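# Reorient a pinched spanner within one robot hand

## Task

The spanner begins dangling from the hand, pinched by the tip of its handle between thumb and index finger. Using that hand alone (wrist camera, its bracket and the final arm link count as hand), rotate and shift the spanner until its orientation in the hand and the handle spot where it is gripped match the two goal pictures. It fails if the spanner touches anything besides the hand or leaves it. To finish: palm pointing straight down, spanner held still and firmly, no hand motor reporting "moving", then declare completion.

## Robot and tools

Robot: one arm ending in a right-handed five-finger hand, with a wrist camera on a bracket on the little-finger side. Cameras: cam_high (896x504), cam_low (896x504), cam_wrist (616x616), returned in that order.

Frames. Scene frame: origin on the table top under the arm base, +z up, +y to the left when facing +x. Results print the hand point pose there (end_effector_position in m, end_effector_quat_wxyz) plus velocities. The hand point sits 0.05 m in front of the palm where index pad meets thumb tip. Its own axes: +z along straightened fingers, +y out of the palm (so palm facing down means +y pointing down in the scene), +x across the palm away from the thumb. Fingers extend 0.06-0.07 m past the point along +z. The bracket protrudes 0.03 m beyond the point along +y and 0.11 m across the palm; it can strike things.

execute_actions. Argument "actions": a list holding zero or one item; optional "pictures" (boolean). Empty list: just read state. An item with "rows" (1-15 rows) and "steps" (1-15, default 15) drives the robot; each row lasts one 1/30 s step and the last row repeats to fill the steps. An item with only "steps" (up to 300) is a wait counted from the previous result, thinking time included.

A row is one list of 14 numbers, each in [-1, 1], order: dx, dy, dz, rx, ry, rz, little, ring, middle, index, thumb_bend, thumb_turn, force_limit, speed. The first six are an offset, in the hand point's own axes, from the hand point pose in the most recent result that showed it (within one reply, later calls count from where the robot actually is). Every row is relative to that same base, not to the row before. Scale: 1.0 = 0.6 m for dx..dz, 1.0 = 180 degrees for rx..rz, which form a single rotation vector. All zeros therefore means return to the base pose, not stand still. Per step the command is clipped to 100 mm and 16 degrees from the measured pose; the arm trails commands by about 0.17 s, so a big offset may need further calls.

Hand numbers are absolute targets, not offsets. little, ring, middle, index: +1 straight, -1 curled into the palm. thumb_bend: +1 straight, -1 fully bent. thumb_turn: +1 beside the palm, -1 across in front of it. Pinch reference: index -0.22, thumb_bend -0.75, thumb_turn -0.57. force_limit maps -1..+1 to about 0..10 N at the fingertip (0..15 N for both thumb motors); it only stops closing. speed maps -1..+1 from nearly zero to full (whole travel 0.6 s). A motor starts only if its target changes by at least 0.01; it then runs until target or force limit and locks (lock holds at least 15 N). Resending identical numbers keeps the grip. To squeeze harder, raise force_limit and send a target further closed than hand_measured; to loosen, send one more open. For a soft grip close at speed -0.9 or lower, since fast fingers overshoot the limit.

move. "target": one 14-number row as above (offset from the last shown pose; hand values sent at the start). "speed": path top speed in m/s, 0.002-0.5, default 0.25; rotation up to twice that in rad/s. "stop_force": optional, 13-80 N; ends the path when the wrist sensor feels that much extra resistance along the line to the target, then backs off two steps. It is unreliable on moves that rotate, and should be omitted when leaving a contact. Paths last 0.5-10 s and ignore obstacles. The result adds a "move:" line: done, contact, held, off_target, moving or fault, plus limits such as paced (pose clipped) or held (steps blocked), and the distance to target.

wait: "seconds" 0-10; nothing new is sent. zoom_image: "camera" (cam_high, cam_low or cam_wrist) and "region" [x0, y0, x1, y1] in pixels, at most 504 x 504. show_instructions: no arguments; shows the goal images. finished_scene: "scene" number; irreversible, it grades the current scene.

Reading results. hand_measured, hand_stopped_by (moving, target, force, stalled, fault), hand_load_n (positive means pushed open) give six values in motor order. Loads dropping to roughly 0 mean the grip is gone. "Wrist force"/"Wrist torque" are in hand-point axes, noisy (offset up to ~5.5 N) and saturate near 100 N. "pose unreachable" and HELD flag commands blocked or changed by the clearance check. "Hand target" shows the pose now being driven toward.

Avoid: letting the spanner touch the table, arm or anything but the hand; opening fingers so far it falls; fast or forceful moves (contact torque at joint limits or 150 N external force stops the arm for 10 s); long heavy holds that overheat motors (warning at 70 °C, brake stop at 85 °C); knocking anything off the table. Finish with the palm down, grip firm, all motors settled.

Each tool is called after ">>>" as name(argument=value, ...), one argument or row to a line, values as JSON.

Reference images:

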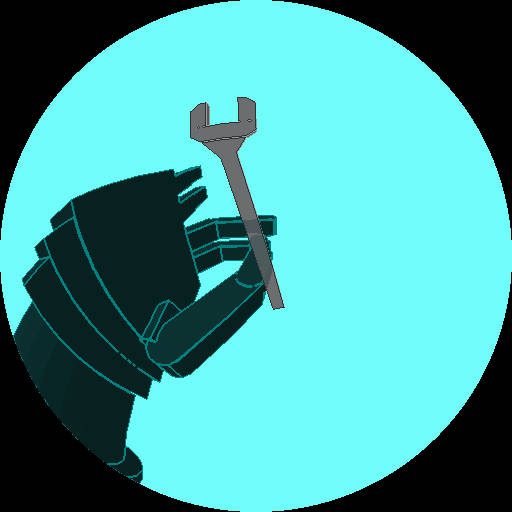

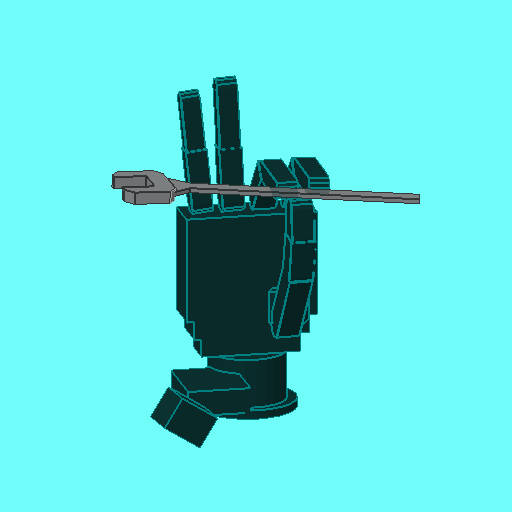

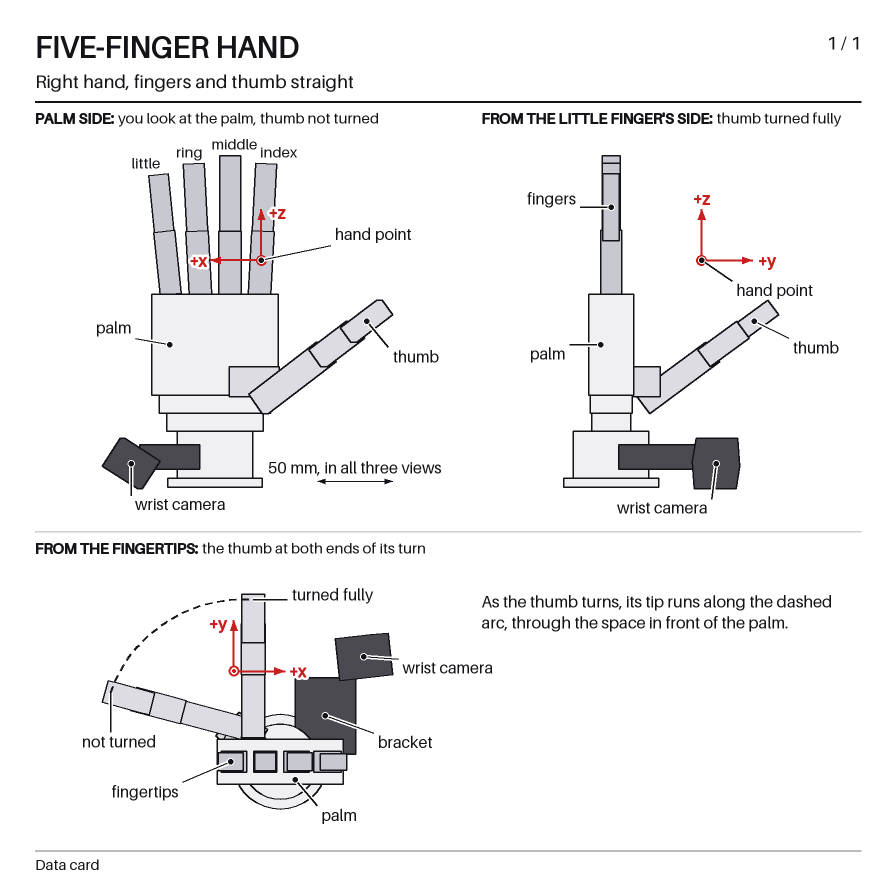

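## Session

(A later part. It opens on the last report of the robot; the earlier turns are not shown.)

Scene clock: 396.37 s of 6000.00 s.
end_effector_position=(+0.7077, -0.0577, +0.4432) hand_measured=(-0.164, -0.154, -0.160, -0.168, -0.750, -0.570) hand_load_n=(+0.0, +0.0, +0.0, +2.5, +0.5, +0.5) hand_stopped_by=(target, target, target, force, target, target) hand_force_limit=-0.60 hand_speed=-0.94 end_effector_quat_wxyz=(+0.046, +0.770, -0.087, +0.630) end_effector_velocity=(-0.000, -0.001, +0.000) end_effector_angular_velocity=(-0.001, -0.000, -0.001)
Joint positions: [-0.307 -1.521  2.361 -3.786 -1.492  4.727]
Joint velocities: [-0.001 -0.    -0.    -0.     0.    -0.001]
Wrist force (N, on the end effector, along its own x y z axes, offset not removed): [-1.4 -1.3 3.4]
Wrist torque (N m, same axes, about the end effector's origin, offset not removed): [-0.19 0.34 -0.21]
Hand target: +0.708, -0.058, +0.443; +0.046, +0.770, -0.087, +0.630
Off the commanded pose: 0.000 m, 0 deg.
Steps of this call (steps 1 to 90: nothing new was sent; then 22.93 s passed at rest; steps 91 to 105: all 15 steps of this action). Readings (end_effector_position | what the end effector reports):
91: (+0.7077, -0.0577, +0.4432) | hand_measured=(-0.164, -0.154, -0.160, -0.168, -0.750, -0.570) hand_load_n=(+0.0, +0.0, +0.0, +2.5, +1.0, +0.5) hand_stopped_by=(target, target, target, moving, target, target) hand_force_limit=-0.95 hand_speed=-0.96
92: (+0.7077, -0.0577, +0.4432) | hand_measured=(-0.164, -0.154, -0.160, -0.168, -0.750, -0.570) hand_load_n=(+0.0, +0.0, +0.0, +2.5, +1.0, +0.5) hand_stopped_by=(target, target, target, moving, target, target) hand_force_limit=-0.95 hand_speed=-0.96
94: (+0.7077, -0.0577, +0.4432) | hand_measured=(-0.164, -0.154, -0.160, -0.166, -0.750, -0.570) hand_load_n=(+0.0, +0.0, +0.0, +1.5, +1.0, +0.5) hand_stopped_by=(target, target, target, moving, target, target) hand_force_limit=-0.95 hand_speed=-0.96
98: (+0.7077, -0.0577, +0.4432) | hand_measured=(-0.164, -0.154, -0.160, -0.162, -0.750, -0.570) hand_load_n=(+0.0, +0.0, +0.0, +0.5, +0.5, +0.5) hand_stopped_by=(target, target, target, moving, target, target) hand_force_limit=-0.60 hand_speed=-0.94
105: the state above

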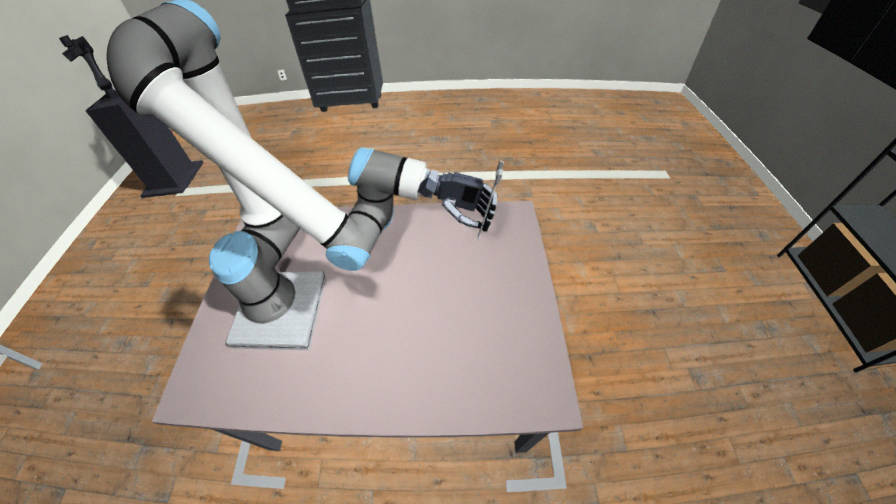

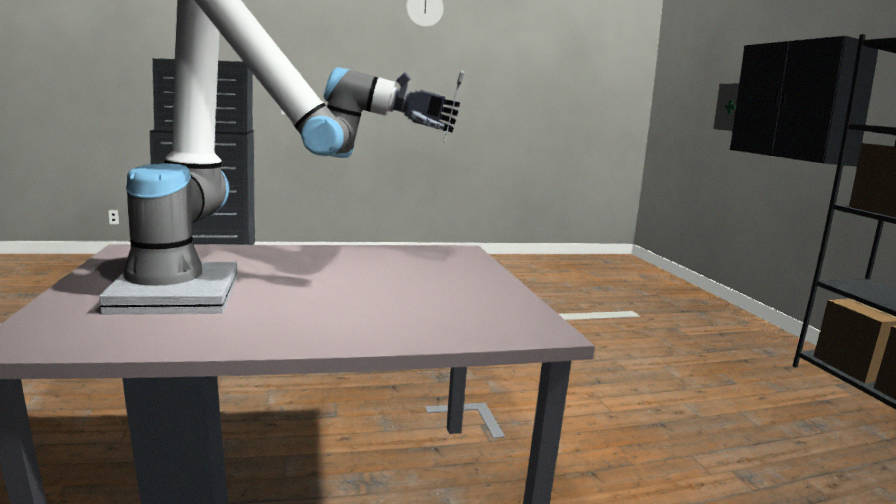

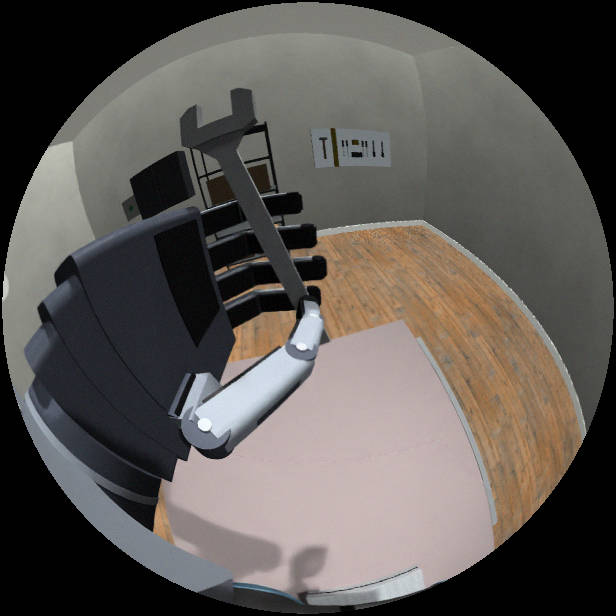

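>>> execute_actions(
  actions=[
    {"rows": [[0,0,0,0,0,0,-0.165,-0.155,-0.16,-0.161,-0.75,-0.57,-0.95,-0.96],[0,0,0,0,0,0,-0.165,-0.155,-0.16,-0.161,-0.75,-0.57,-0.95,-0.96],[0,0,0,0,0,0,-0.165,-0.155,-0.16,-0.161,-0.75,-0.57,-0.95,-0.96],[0,0,0,0,0,0,-0.165,-0.155,-0.16,-0.161,-0.75,-0.57,-0.95,-0.96],[0,0,0,0,0,0,-0.165,-0.155,-0.16,-0.161,-0.75,-0.57,-0.95,-0.96],[0,0,0,0,0,0,-0.165,-0.155,-0.16,-0.161,-0.75,-0.57,-0.95,-0.96],[0,0,0,0,0,0,-0.165,-0.155,-0.16,-0.161,-0.75,-0.57,-0.95,-0.96],[0,0,0,0,0,0,-0.165,-0.155,-0.16,-0.20,-0.75,-0.57,-0.6,-0.94]], "steps": 15},
  ],
)

>>> zoom_image(
  camera="cam_low",
  region=[360, 50, 520, 170],
)

Scene clock: 407.87 s of 6000.00 s.
end_effector_position=(+0.7077, -0.0577, +0.4432) hand_measured=(-0.164, -0.154, -0.160, -0.166, -0.750, -0.570) hand_load_n=(+0.0, +0.0, +0.0, +2.0, +1.0, +0.5) hand_stopped_by=(target, target, target, force, target, target) hand_force_limit=-0.60 hand_speed=-0.94 end_effector_quat_wxyz=(+0.046, +0.770, -0.087, +0.630) end_effector_velocity=(-0.000, -0.001, +0.000) end_effector_angular_velocity=(+0.001, -0.001, -0.001)
Joint positions: [-0.307 -1.521  2.361 -3.786 -1.492  4.727]
Joint velocities: [-0.001 -0.    -0.    -0.    -0.     0.001]
Wrist force (N, on the end effector, along its own x y z axes, offset not removed): [-1.1 -1.2 3.0]
Wrist torque (N m, same axes, about the end effector's origin, offset not removed): [-0.07 0.42 -0.13]
Hand target: +0.708, -0.058, +0.443; +0.046, +0.770, -0.087, +0.630
Off the commanded pose: 0.000 m, 0 deg.
Steps of this call (steps 1 to 90: nothing new was sent; then 8.00 s passed at rest; steps 91 to 105: all 15 steps of this action). Readings (end_effector_position | what the end effector reports):
91: (+0.7077, -0.0577, +0.4432) | hand_measured=(-0.164, -0.154, -0.160, -0.168, -0.750, -0.570) hand_load_n=(+0.0, +0.0, +0.0, +2.5, +0.5, +0.5) hand_stopped_by=(target, target, target, moving, target, target) hand_force_limit=-0.95 hand_speed=-0.96
92: (+0.7077, -0.0577, +0.4432) | hand_measured=(-0.164, -0.154, -0.160, -0.168, -0.750, -0.570) hand_load_n=(+0.0, +0.0, +0.0, +2.5, +0.5, +0.5) hand_stopped_by=(target, target, target, moving, target, target) hand_force_limit=-0.95 hand_speed=-0.96
94: (+0.7077, -0.0577, +0.4432) | hand_measured=(-0.164, -0.154, -0.160, -0.166, -0.750, -0.570) hand_load_n=(+0.0, +0.0, +0.0, +2.0, +0.5, +0.5) hand_stopped_by=(target, target, target, moving, target, target) hand_force_limit=-0.95 hand_speed=-0.96
98: (+0.7077, -0.0577, +0.4432) | hand_measured=(-0.164, -0.154, -0.160, -0.160, -0.750, -0.570) hand_load_n=(+0.0, +0.0, +0.0, +0.5, +0.5, +0.5) hand_stopped_by=(target, target, target, moving, target, target) hand_force_limit=-0.60 hand_speed=-0.94
105: the state above

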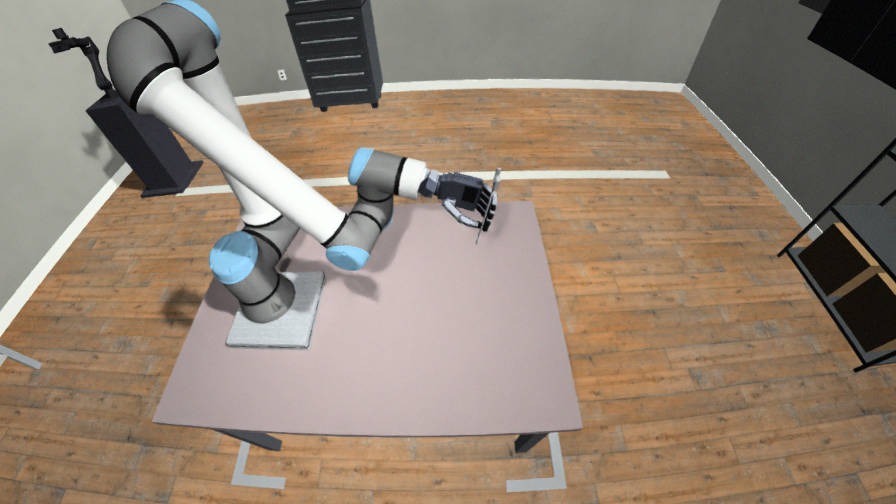

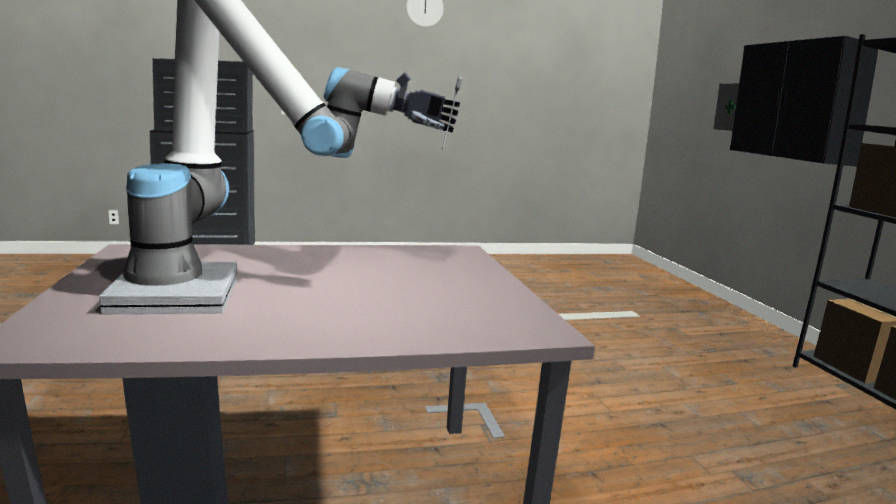

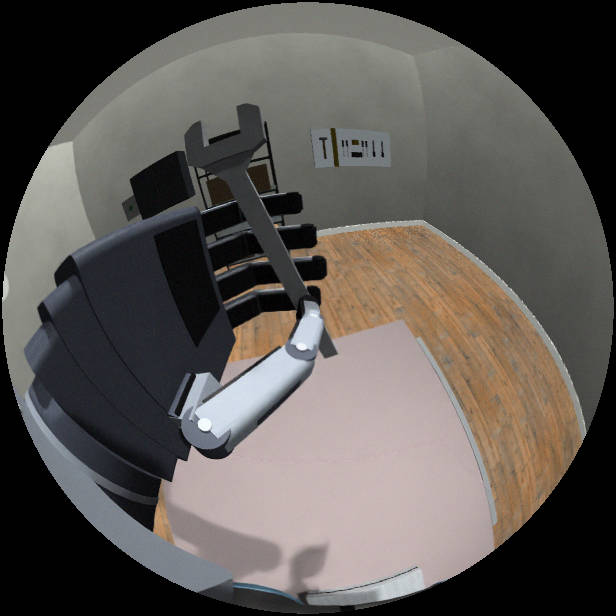

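Region (360, 50, 520, 170) of cam_low's 896x504 image, scaled by 3.150, with more detail than that image has; it fills the top 378 rows of this view, and the rest is white.

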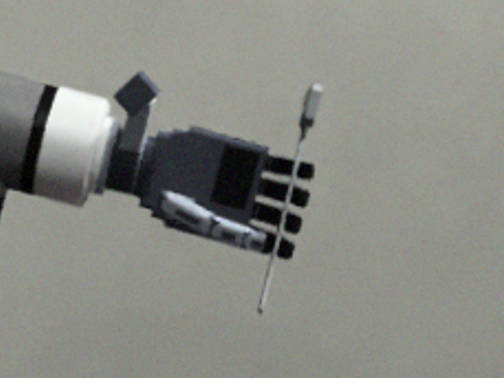

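>>> execute_actions(
  actions=[
    {"rows": [[0,0,0,0,0,0,-0.165,-0.155,-0.16,-0.161,-0.75,-0.57,-0.95,-0.96],[0,0,0,0,0,0,-0.165,-0.155,-0.16,-0.161,-0.75,-0.57,-0.95,-0.96],[0,0,0,0,0,0,-0.165,-0.155,-0.16,-0.161,-0.75,-0.57,-0.95,-0.96],[0,0,0,0,0,0,-0.165,-0.155,-0.16,-0.161,-0.75,-0.57,-0.95,-0.96],[0,0,0,0,0,0,-0.165,-0.155,-0.16,-0.161,-0.75,-0.57,-0.95,-0.96],[0,0,0,0,0,0,-0.165,-0.155,-0.16,-0.161,-0.75,-0.57,-0.95,-0.96],[0,0,0,0,0,0,-0.165,-0.155,-0.16,-0.20,-0.75,-0.57,-0.6,-0.94]], "steps": 15},
  ],
)

>>> zoom_image(
  camera="cam_low",
  region=[360, 50, 520, 170],
)

Scene clock: 433.17 s of 6000.00 s.
end_effector_position=(+0.7077, -0.0577, +0.4432) hand_measured=(-0.164, -0.154, -0.160, -0.166, -0.750, -0.570) hand_load_n=(+0.0, +0.0, +0.0, +2.5, +1.0, +0.5) hand_stopped_by=(target, target, target, force, target, target) hand_force_limit=-0.60 hand_speed=-0.94 end_effector_quat_wxyz=(+0.046, +0.770, -0.087, +0.630) end_effector_velocity=(+0.000, -0.001, -0.000) end_effector_angular_velocity=(+0.001, +0.000, -0.001)
Joint positions: [-0.307 -1.521  2.361 -3.786 -1.492  4.727]
Joint velocities: [-0.001  0.    -0.    -0.     0.     0.001]
Wrist force (N, on the end effector, along its own x y z axes, offset not removed): [0.1 0.3 2.1]
Wrist torque (N m, same axes, about the end effector's origin, offset not removed): [0.25 0.26 -0.04]
Hand target: +0.708, -0.058, +0.443; +0.046, +0.770, -0.087, +0.630
Off the commanded pose: 0.000 m, 0 deg.
Steps of this call (steps 1 to 90: nothing new was sent; then 21.80 s passed at rest; steps 91 to 105: all 15 steps of this action). Readings (end_effector_position | what the end effector reports):
91: (+0.7077, -0.0577, +0.4432) | hand_measured=(-0.164, -0.154, -0.160, -0.166, -0.750, -0.570) hand_load_n=(+0.0, +0.0, +0.0, +2.0, +1.0, +0.5) hand_stopped_by=(target, target, target, moving, target, target) hand_force_limit=-0.95 hand_speed=-0.96
92: (+0.7077, -0.0577, +0.4432) | hand_measured=(-0.164, -0.154, -0.160, -0.166, -0.750, -0.570) hand_load_n=(+0.0, +0.0, +0.0, +2.0, +1.0, +0.5) hand_stopped_by=(target, target, target, moving, target, target) hand_force_limit=-0.95 hand_speed=-0.96
94: (+0.7077, -0.0577, +0.4432) | hand_measured=(-0.164, -0.154, -0.160, -0.164, -0.750, -0.570) hand_load_n=(+0.0, +0.0, +0.0, +1.5, +1.0, +0.5) hand_stopped_by=(target, target, target, moving, target, target) hand_force_limit=-0.95 hand_speed=-0.96
98: (+0.7077, -0.0577, +0.4432) | hand_measured=(-0.164, -0.154, -0.160, -0.162, -0.750, -0.570) hand_load_n=(+0.0, +0.0, +0.0, +1.5, +1.0, +0.5) hand_stopped_by=(target, target, target, moving, target, target) hand_force_limit=-0.60 hand_speed=-0.94
105: the state above

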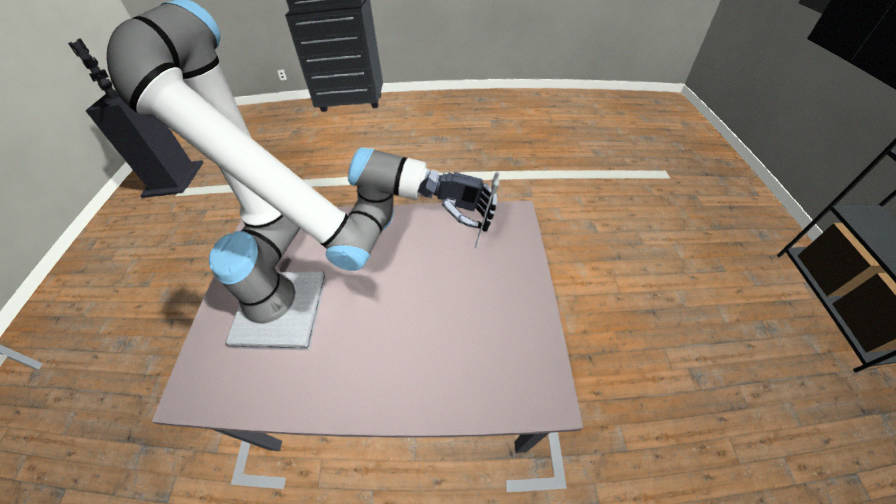

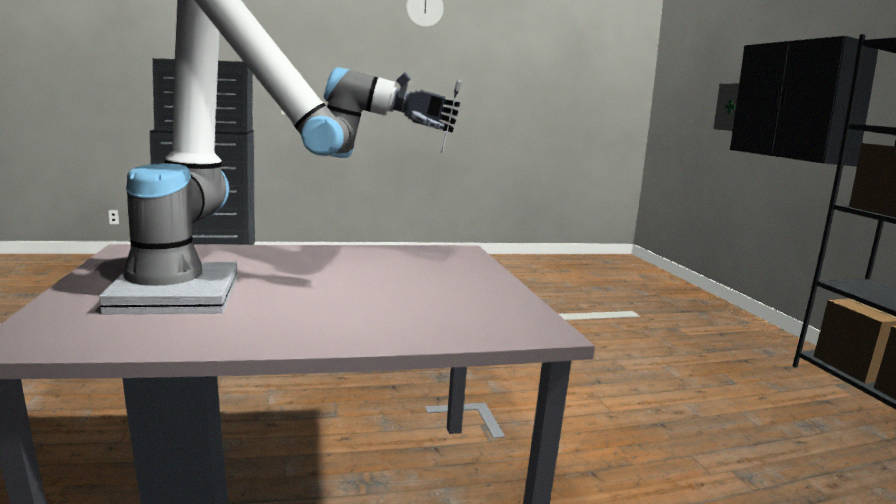

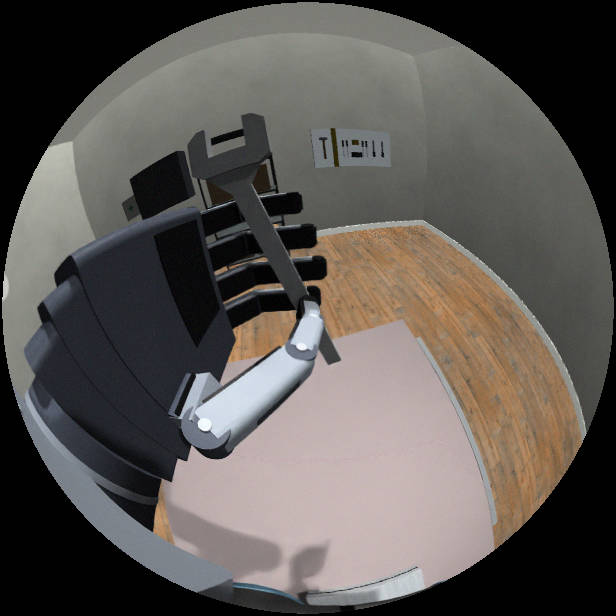

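Region (360, 50, 520, 170) of cam_low's 896x504 image, scaled by 3.150, with more detail than that image has; it fills the top 378 rows of this view, and the rest is white.

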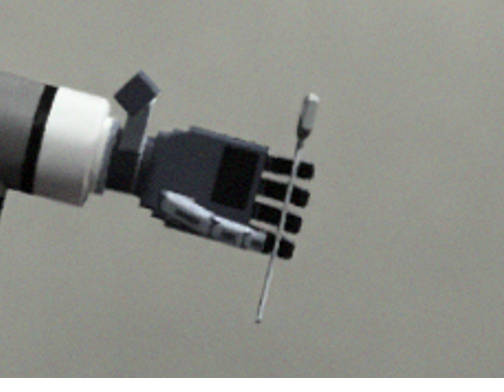

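>>> execute_actions(
  actions=[
    {"rows": [[0,0,0,0,0,0,-0.165,-0.155,-0.16,-0.161,-0.75,-0.57,-0.95,-0.96],[0,0,0,0,0,0,-0.165,-0.155,-0.16,-0.161,-0.75,-0.57,-0.95,-0.96],[0,0,0,0,0,0,-0.165,-0.155,-0.16,-0.161,-0.75,-0.57,-0.95,-0.96],[0,0,0,0,0,0,-0.165,-0.155,-0.16,-0.161,-0.75,-0.57,-0.95,-0.96],[0,0,0,0,0,0,-0.165,-0.155,-0.16,-0.161,-0.75,-0.57,-0.95,-0.96],[0,0,0,0,0,0,-0.165,-0.155,-0.16,-0.161,-0.75,-0.57,-0.95,-0.96],[0,0,0,0,0,0,-0.165,-0.155,-0.16,-0.20,-0.75,-0.57,-0.6,-0.94]], "steps": 15},
  ],
)

>>> zoom_image(
  camera="cam_low",
  region=[360, 50, 520, 170],
)

Scene clock: 457.47 s of 6000.00 s.
end_effector_position=(+0.7077, -0.0577, +0.4432) hand_measured=(-0.164, -0.154, -0.160, -0.166, -0.750, -0.570) hand_load_n=(+0.0, +0.0, +0.0, +2.5, +1.0, +0.5) hand_stopped_by=(target, target, target, force, target, target) hand_force_limit=-0.60 hand_speed=-0.94 end_effector_quat_wxyz=(+0.046, +0.770, -0.087, +0.630) end_effector_velocity=(+0.000, +0.002, -0.000) end_effector_angular_velocity=(+0.000, -0.000, +0.002)
Joint positions: [-0.307 -1.521  2.361 -3.786 -1.492  4.727]
Joint velocities: [ 0.002  0.    -0.    -0.    -0.     0.   ]
Wrist force (N, on the end effector, along its own x y z axes, offset not removed): [-2.1 -0.7 2.1]
Wrist torque (N m, same axes, about the end effector's origin, offset not removed): [0.12 0.54 -0.23]
Hand target: +0.708, -0.058, +0.443; +0.046, +0.770, -0.087, +0.630
Off the commanded pose: 0.000 m, 0 deg.
Steps of this call (steps 1 to 90: nothing new was sent; then 20.80 s passed at rest; steps 91 to 105: all 15 steps of this action). Readings (end_effector_position | what the end effector reports):
91: (+0.7077, -0.0577, +0.4432) | hand_measured=(-0.164, -0.154, -0.160, -0.166, -0.750, -0.570) hand_load_n=(+0.0, +0.0, +0.0, +2.5, +1.0, +0.5) hand_stopped_by=(target, target, target, moving, target, target) hand_force_limit=-0.95 hand_speed=-0.96
92: (+0.7077, -0.0577, +0.4432) | hand_measured=(-0.164, -0.154, -0.160, -0.166, -0.750, -0.570) hand_load_n=(+0.0, +0.0, +0.0, +2.5, +1.0, +0.5) hand_stopped_by=(target, target, target, moving, target, target) hand_force_limit=-0.95 hand_speed=-0.96
94: (+0.7077, -0.0577, +0.4432) | hand_measured=(-0.164, -0.154, -0.160, -0.164, -0.750, -0.570) hand_load_n=(+0.0, +0.0, +0.0, +1.5, +1.0, +0.5) hand_stopped_by=(target, target, target, moving, target, target) hand_force_limit=-0.95 hand_speed=-0.96
98: (+0.7077, -0.0577, +0.4432) | hand_measured=(-0.164, -0.154, -0.160, -0.162, -0.750, -0.570) hand_load_n=(+0.0, +0.0, +0.0, +1.5, +0.5, +0.5) hand_stopped_by=(target, target, target, moving, target, target) hand_force_limit=-0.60 hand_speed=-0.94
105: the state above

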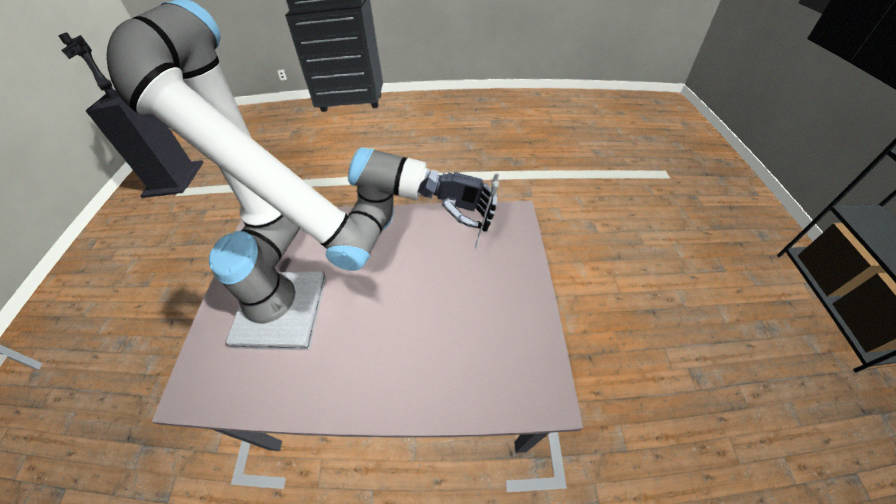

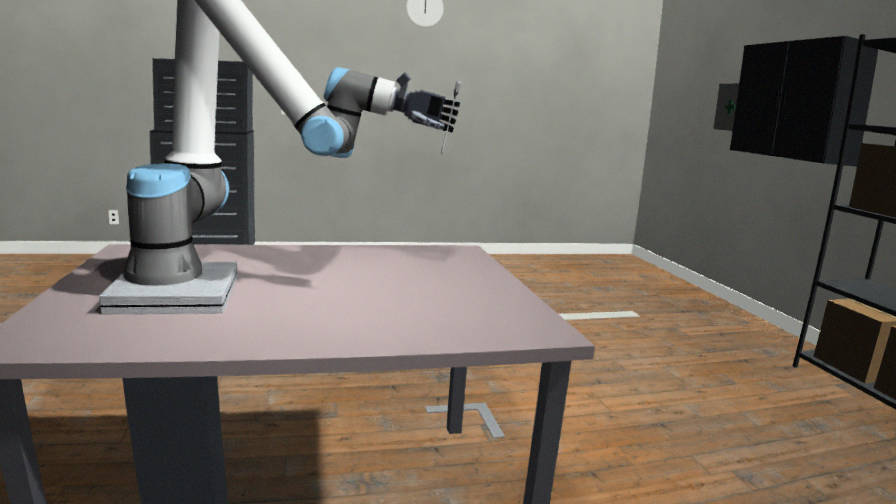

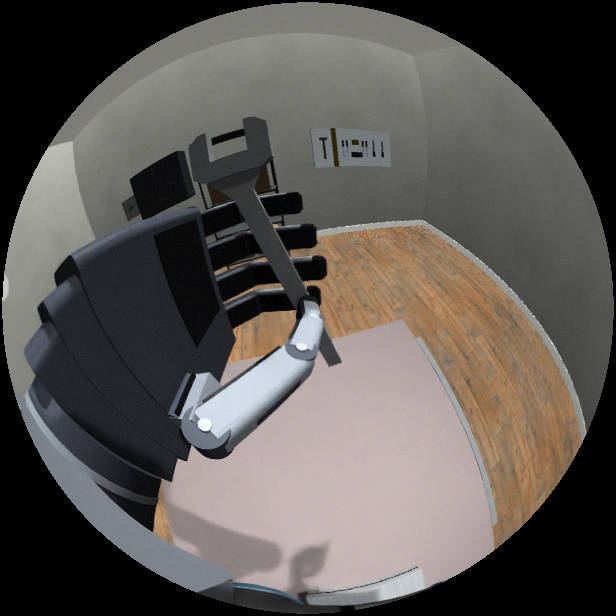

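Region (360, 50, 520, 170) of cam_low's 896x504 image, scaled by 3.150, with more detail than that image has; it fills the top 378 rows of this view, and the rest is white.

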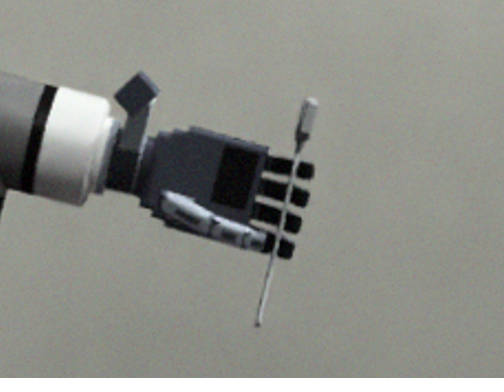

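>>> zoom_image(
  camera="cam_wrist",
  region=[170, 100, 390, 390],
)

Region (170, 100, 390, 390) of cam_wrist's 616x616 image, scaled by 1.738, with more detail than that image has; it fills the left 382 columns of this view, and the rest is white.

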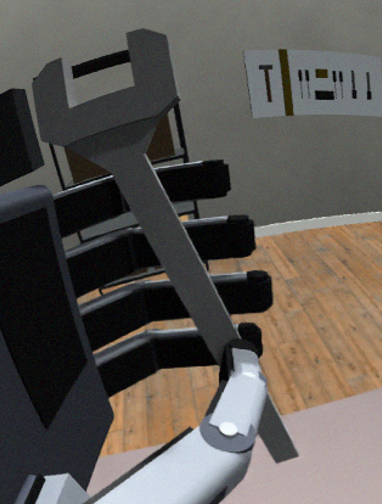

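>>> execute_actions(
  actions=[
    {"rows": [[0,0,0,0,0,0,-0.165,-0.155,-0.16,-0.161,-0.75,-0.57,-0.95,-0.96],[0,0,0,0,0,0,-0.165,-0.155,-0.16,-0.161,-0.75,-0.57,-0.95,-0.96],[0,0,0,0,0,0,-0.165,-0.155,-0.16,-0.161,-0.75,-0.57,-0.95,-0.96],[0,0,0,0,0,0,-0.165,-0.155,-0.16,-0.161,-0.75,-0.57,-0.95,-0.96],[0,0,0,0,0,0,-0.165,-0.155,-0.16,-0.161,-0.75,-0.57,-0.95,-0.96],[0,0,0,0,0,0,-0.165,-0.155,-0.16,-0.161,-0.75,-0.57,-0.95,-0.96],[0,0,0,0,0,0,-0.165,-0.155,-0.16,-0.161,-0.75,-0.57,-0.95,-0.96],[0,0,0,0,0,0,-0.165,-0.155,-0.16,-0.20,-0.75,-0.57,-0.6,-0.94]], "steps": 15},
  ],
)

>>> zoom_image(
  camera="cam_low",
  region=[360, 50, 520, 170],
)

>>> zoom_image(
  camera="cam_wrist",
  region=[170, 100, 390, 390],
)

Scene clock: 501.80 s of 6000.00 s.
end_effector_position=(+0.7077, -0.0577, +0.4432) hand_measured=(-0.164, -0.154, -0.160, -0.166, -0.750, -0.570) hand_load_n=(+0.0, +0.0, +0.0, +2.5, +0.5, +0.0) hand_stopped_by=(target, target, target, force, target, target) hand_force_limit=-0.60 hand_speed=-0.94 end_effector_quat_wxyz=(+0.046, +0.770, -0.087, +0.630) end_effector_velocity=(+0.000, +0.001, -0.001) end_effector_angular_velocity=(+0.002, +0.001, +0.000)
Joint positions: [-0.307 -1.521  2.361 -3.786 -1.492  4.727]
Joint velocities: [ 0.001  0.001 -0.     0.     0.     0.002]
Wrist force (N, on the end effector, along its own x y z axes, offset not removed): [-2.6 -4.1 1.1]
Wrist torque (N m, same axes, about the end effector's origin, offset not removed): [-0.43 0.70 -0.25]
Hand target: +0.708, -0.058, +0.443; +0.046, +0.770, -0.087, +0.630
Off the commanded pose: 0.000 m, 0 deg.
Steps of this call (steps 1 to 90: nothing new was sent; then 40.83 s passed at rest; steps 91 to 105: all 15 steps of this action). Readings (end_effector_position | what the end effector reports):
91: (+0.7077, -0.0577, +0.4432) | hand_measured=(-0.164, -0.154, -0.160, -0.166, -0.750, -0.570) hand_load_n=(+0.0, +0.0, +0.0, +2.5, +1.0, +0.5) hand_stopped_by=(target, target, target, moving, target, target) hand_force_limit=-0.95 hand_speed=-0.96
92: (+0.7077, -0.0577, +0.4432) | hand_measured=(-0.164, -0.154, -0.160, -0.166, -0.750, -0.570) hand_load_n=(+0.0, +0.0, +0.0, +2.5, +1.0, +0.5) hand_stopped_by=(target, target, target, moving, target, target) hand_force_limit=-0.95 hand_speed=-0.96
94: (+0.7077, -0.0577, +0.4432) | hand_measured=(-0.164, -0.154, -0.160, -0.164, -0.750, -0.570) hand_load_n=(+0.0, +0.0, +0.0, +1.5, +1.0, +0.5) hand_stopped_by=(target, target, target, moving, target, target) hand_force_limit=-0.95 hand_speed=-0.96
98: (+0.7077, -0.0577, +0.4432) | hand_measured=(-0.164, -0.154, -0.160, -0.160, -0.750, -0.570) hand_load_n=(+0.0, +0.0, +0.0, +0.5, +0.5, +0.5) hand_stopped_by=(target, target, target, moving, target, target) hand_force_limit=-0.60 hand_speed=-0.94
105: the state above

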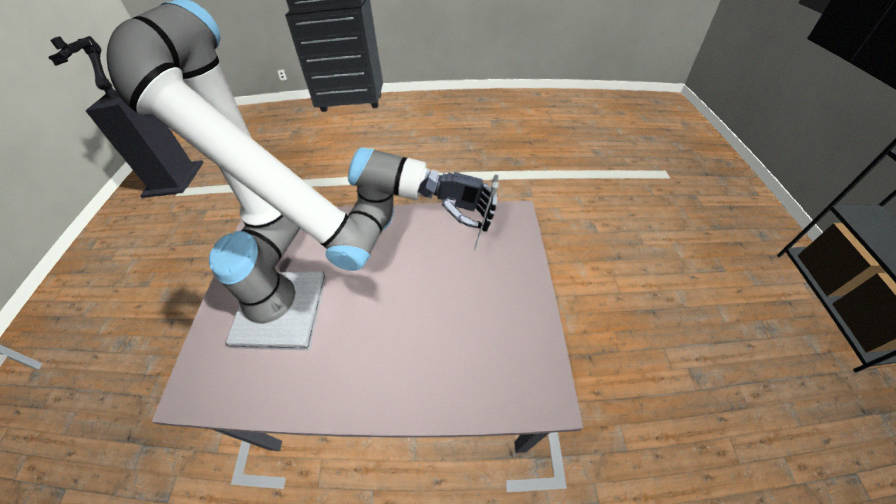

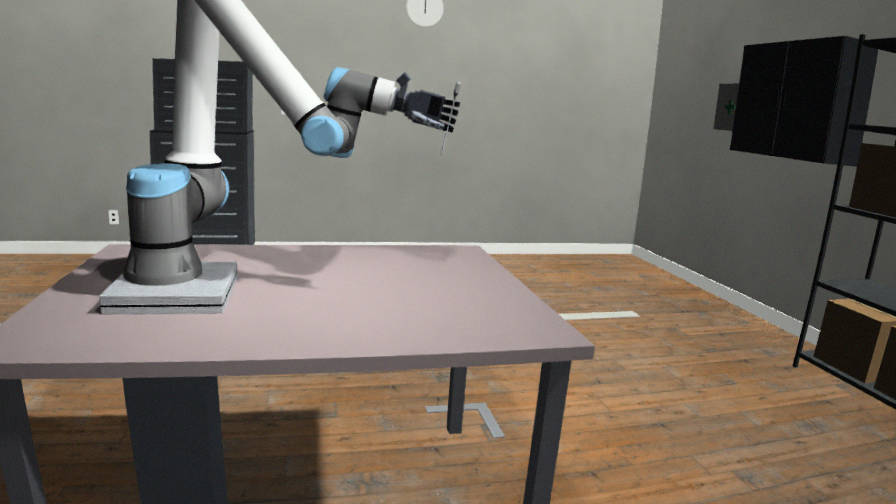

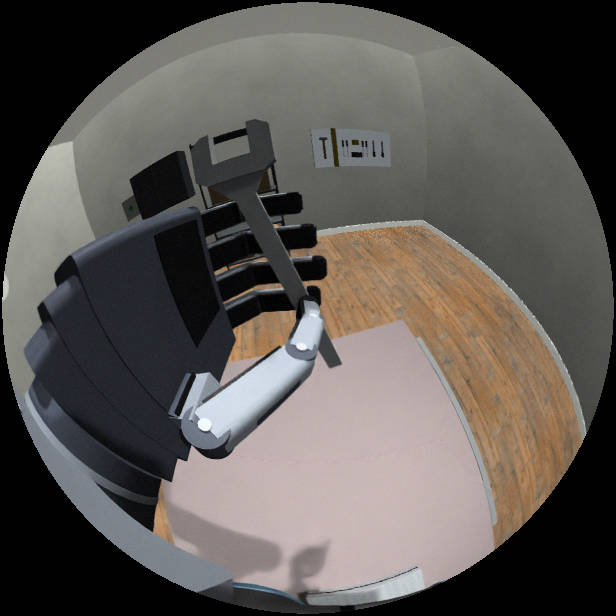

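Region (360, 50, 520, 170) of cam_low's 896x504 image, scaled by 3.150, with more detail than that image has; it fills the top 378 rows of this view, and the rest is white.

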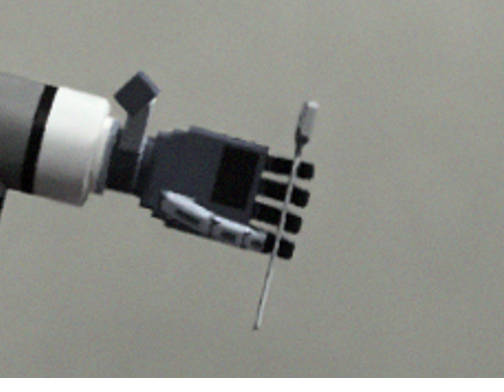

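Region (170, 100, 390, 390) of cam_wrist's 616x616 image, scaled by 1.738, with more detail than that image has; it fills the left 382 columns of this view, and the rest is white.

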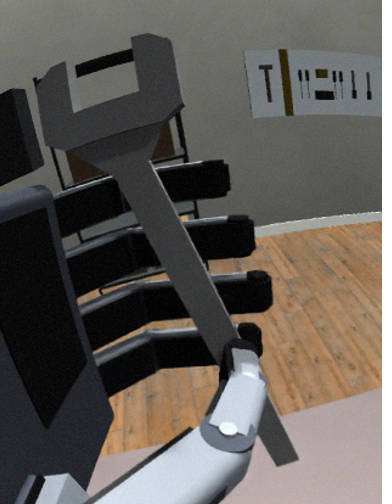

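>>> move(
  target=[0, 0, 0, 0, 0, -0.5, -0.165, -0.155, -0.16, -0.21, -0.75, -0.57, 0.1, -0.94],
  speed=0.2,
)

>>> move(
  target=[0, 0, 0, 0, 0, -0.35, -0.165, -0.155, -0.16, -0.21, -0.75, -0.57, 0.1, -0.94],
  speed=0.2,
)

Scene clock: 608.10 s of 6000.00 s.
end_effector_position=(+0.7075, -0.0576, +0.4433) hand_measured=(-0.164, -0.154, -0.160, -0.176, -0.750, -0.570) hand_load_n=(+0.5, +0.0, +0.0, +6.0, +0.5, -0.5) hand_stopped_by=(target, target, target, force, target, target) hand_force_limit=0.10 hand_speed=-0.94 end_effector_quat_wxyz=(+0.478, +0.606, +0.483, +0.413) end_effector_velocity=(+0.000, -0.002, -0.000) end_effector_angular_velocity=(-0.005, +0.002, -0.001)
Joint positions: [-0.374 -1.378  2.462 -4.027 -1.426  3.143]
Joint velocities: [-0.003  0.001  0.    -0.     0.001 -0.006]
Wrist force (N, on the end effector, along its own x y z axes, offset not removed): [0.6 -0.3 -0.6]
Wrist torque (N m, same axes, about the end effector's origin, offset not removed): [0.43 0.25 -0.06]
Hand target: +0.708, -0.058, +0.443; +0.478, +0.606, +0.483, +0.413
Off the commanded pose: 0.000 m, 0 deg.
After step 90, 98.93 s passed at rest.
move: done

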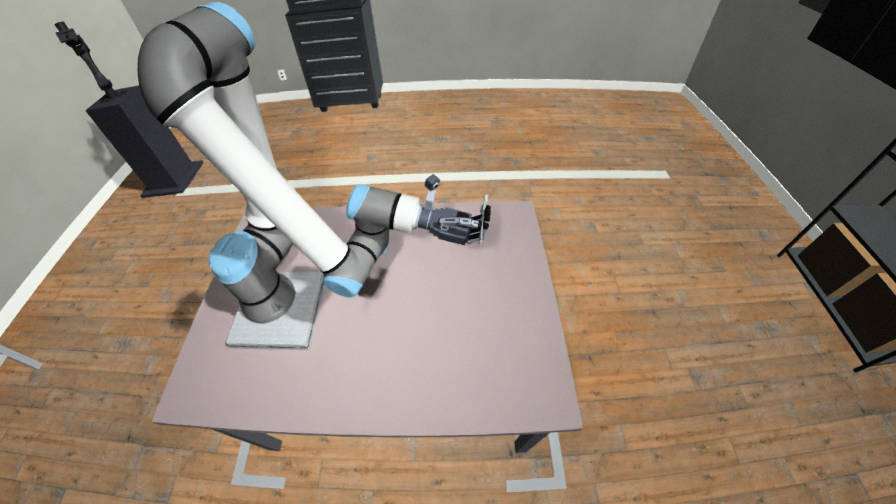

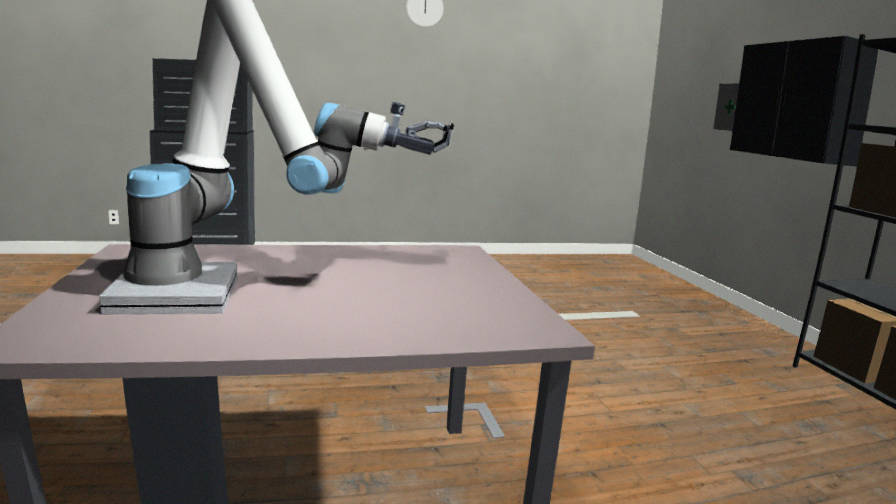

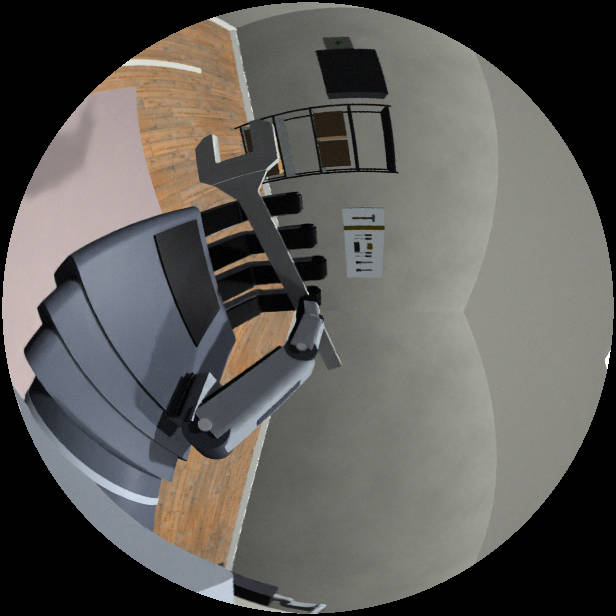

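Scene clock: 611.27 s of 6000.00 s.
end_effector_position=(+0.7075, -0.0575, +0.4433) hand_measured=(-0.164, -0.154, -0.160, -0.176, -0.750, -0.570) hand_load_n=(+0.5, +0.0, +0.0, +6.0, +0.5, -0.5) hand_stopped_by=(target, target, target, force, target, target) hand_force_limit=0.10 hand_speed=-0.94 end_effector_quat_wxyz=(+0.624, +0.265, +0.728, +0.102) end_effector_velocity=(-0.000, +0.000, +0.000) end_effector_angular_velocity=(-0.007, +0.001, +0.002)
Joint positions: [-0.544 -1.403  2.484 -4.017 -1.259  2.009]
Joint velocities: [-0.    -0.001 -0.     0.002  0.001 -0.007]
Wrist force (N, on the end effector, along its own x y z axes, offset not removed): [0.9 -2.2 3.8]
Wrist torque (N m, same axes, about the end effector's origin, offset not removed): [-0.23 0.04 -0.19]
Hand target: +0.707, -0.058, +0.443; +0.624, +0.265, +0.728, +0.102
Off the commanded pose: 0.000 m, 0 deg.
move: done

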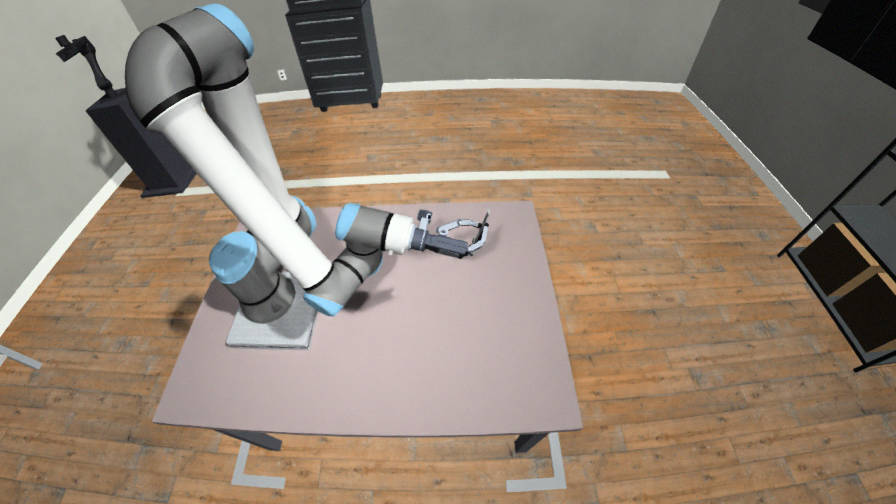

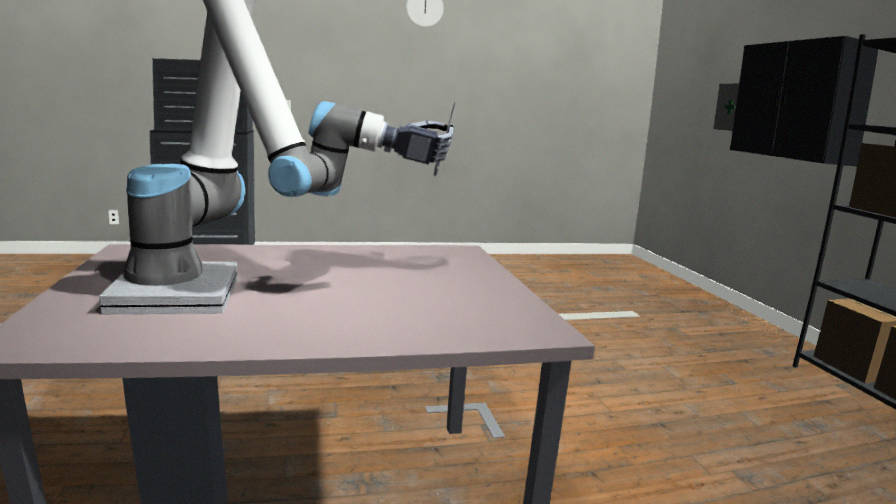

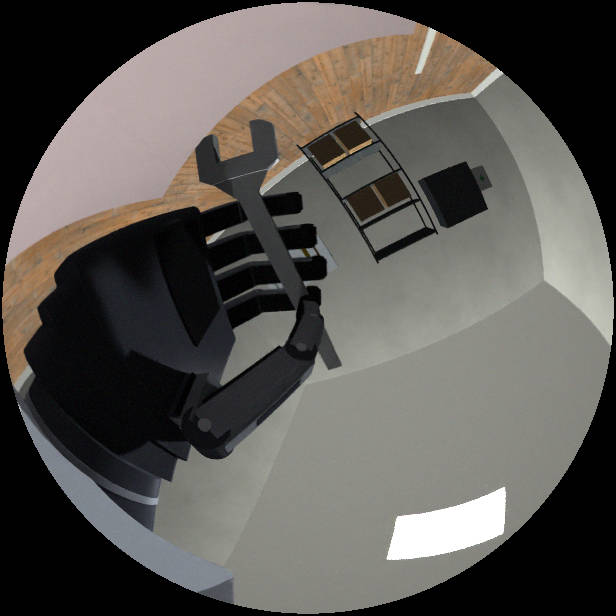

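>>> move(
  target=[0, 0, 0, -0.0246, -0.0627, -0.0944, -0.08, -0.08, -0.08, -0.21, -0.75, -0.57, 0.1, -0.9],
  speed=0.1,
)

Scene clock: 631.60 s of 6000.00 s.
end_effector_position=(+0.7074, -0.0575, +0.4433) hand_measured=(-0.080, -0.080, -0.080, -0.176, -0.750, -0.570) hand_load_n=(+0.0, +0.0, +0.0, +5.5, +0.0, -0.5) hand_stopped_by=(target, target, target, force, target, target) hand_force_limit=0.10 hand_speed=-0.90 end_effector_quat_wxyz=(+0.710, +0.139, +0.690, +0.011) end_effector_velocity=(+0.000, +0.001, -0.000) end_effector_angular_velocity=(-0.005, -0.003, +0.002)
Joint positions: [-0.576 -1.259  2.443 -4.342 -1.216  1.781]
Joint velocities: [ 0.001  0.004 -0.002 -0.007  0.002 -0.003]
Wrist force (N, on the end effector, along its own x y z axes, offset not removed): [-1.2 2.7 1.3]
Wrist torque (N m, same axes, about the end effector's origin, offset not removed): [0.48 0.75 -0.16]
Hand target: +0.707, -0.057, +0.443; +0.710, +0.139, +0.690, +0.011
Off the commanded pose: 0.000 m, 0 deg.
After step 90, 15.20 s passed at rest.
move: done

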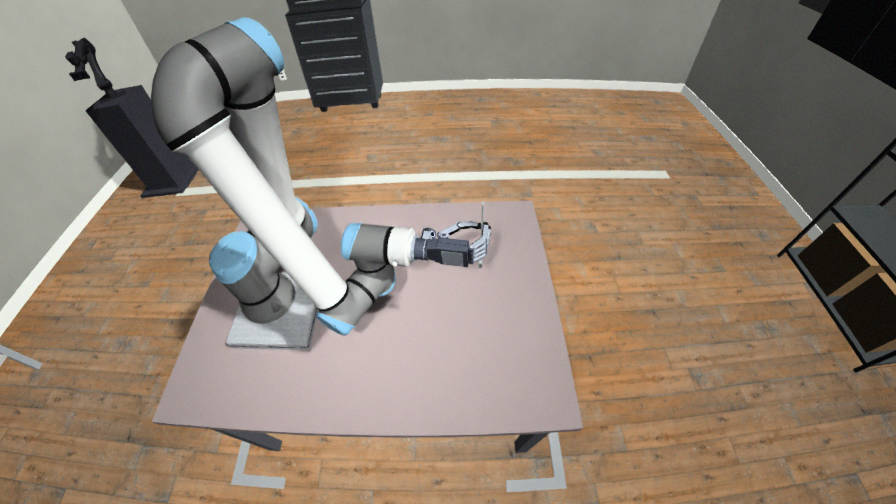

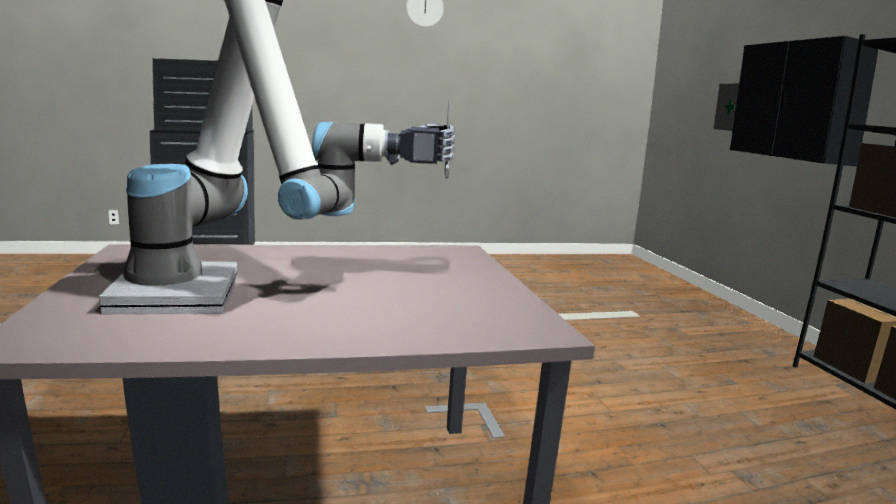

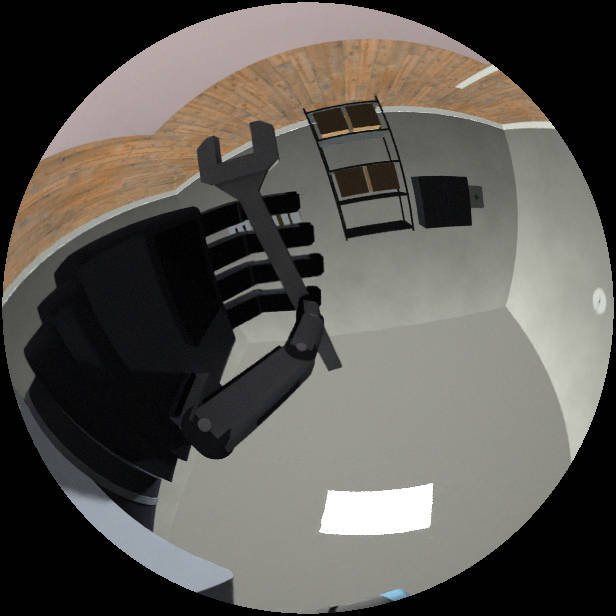

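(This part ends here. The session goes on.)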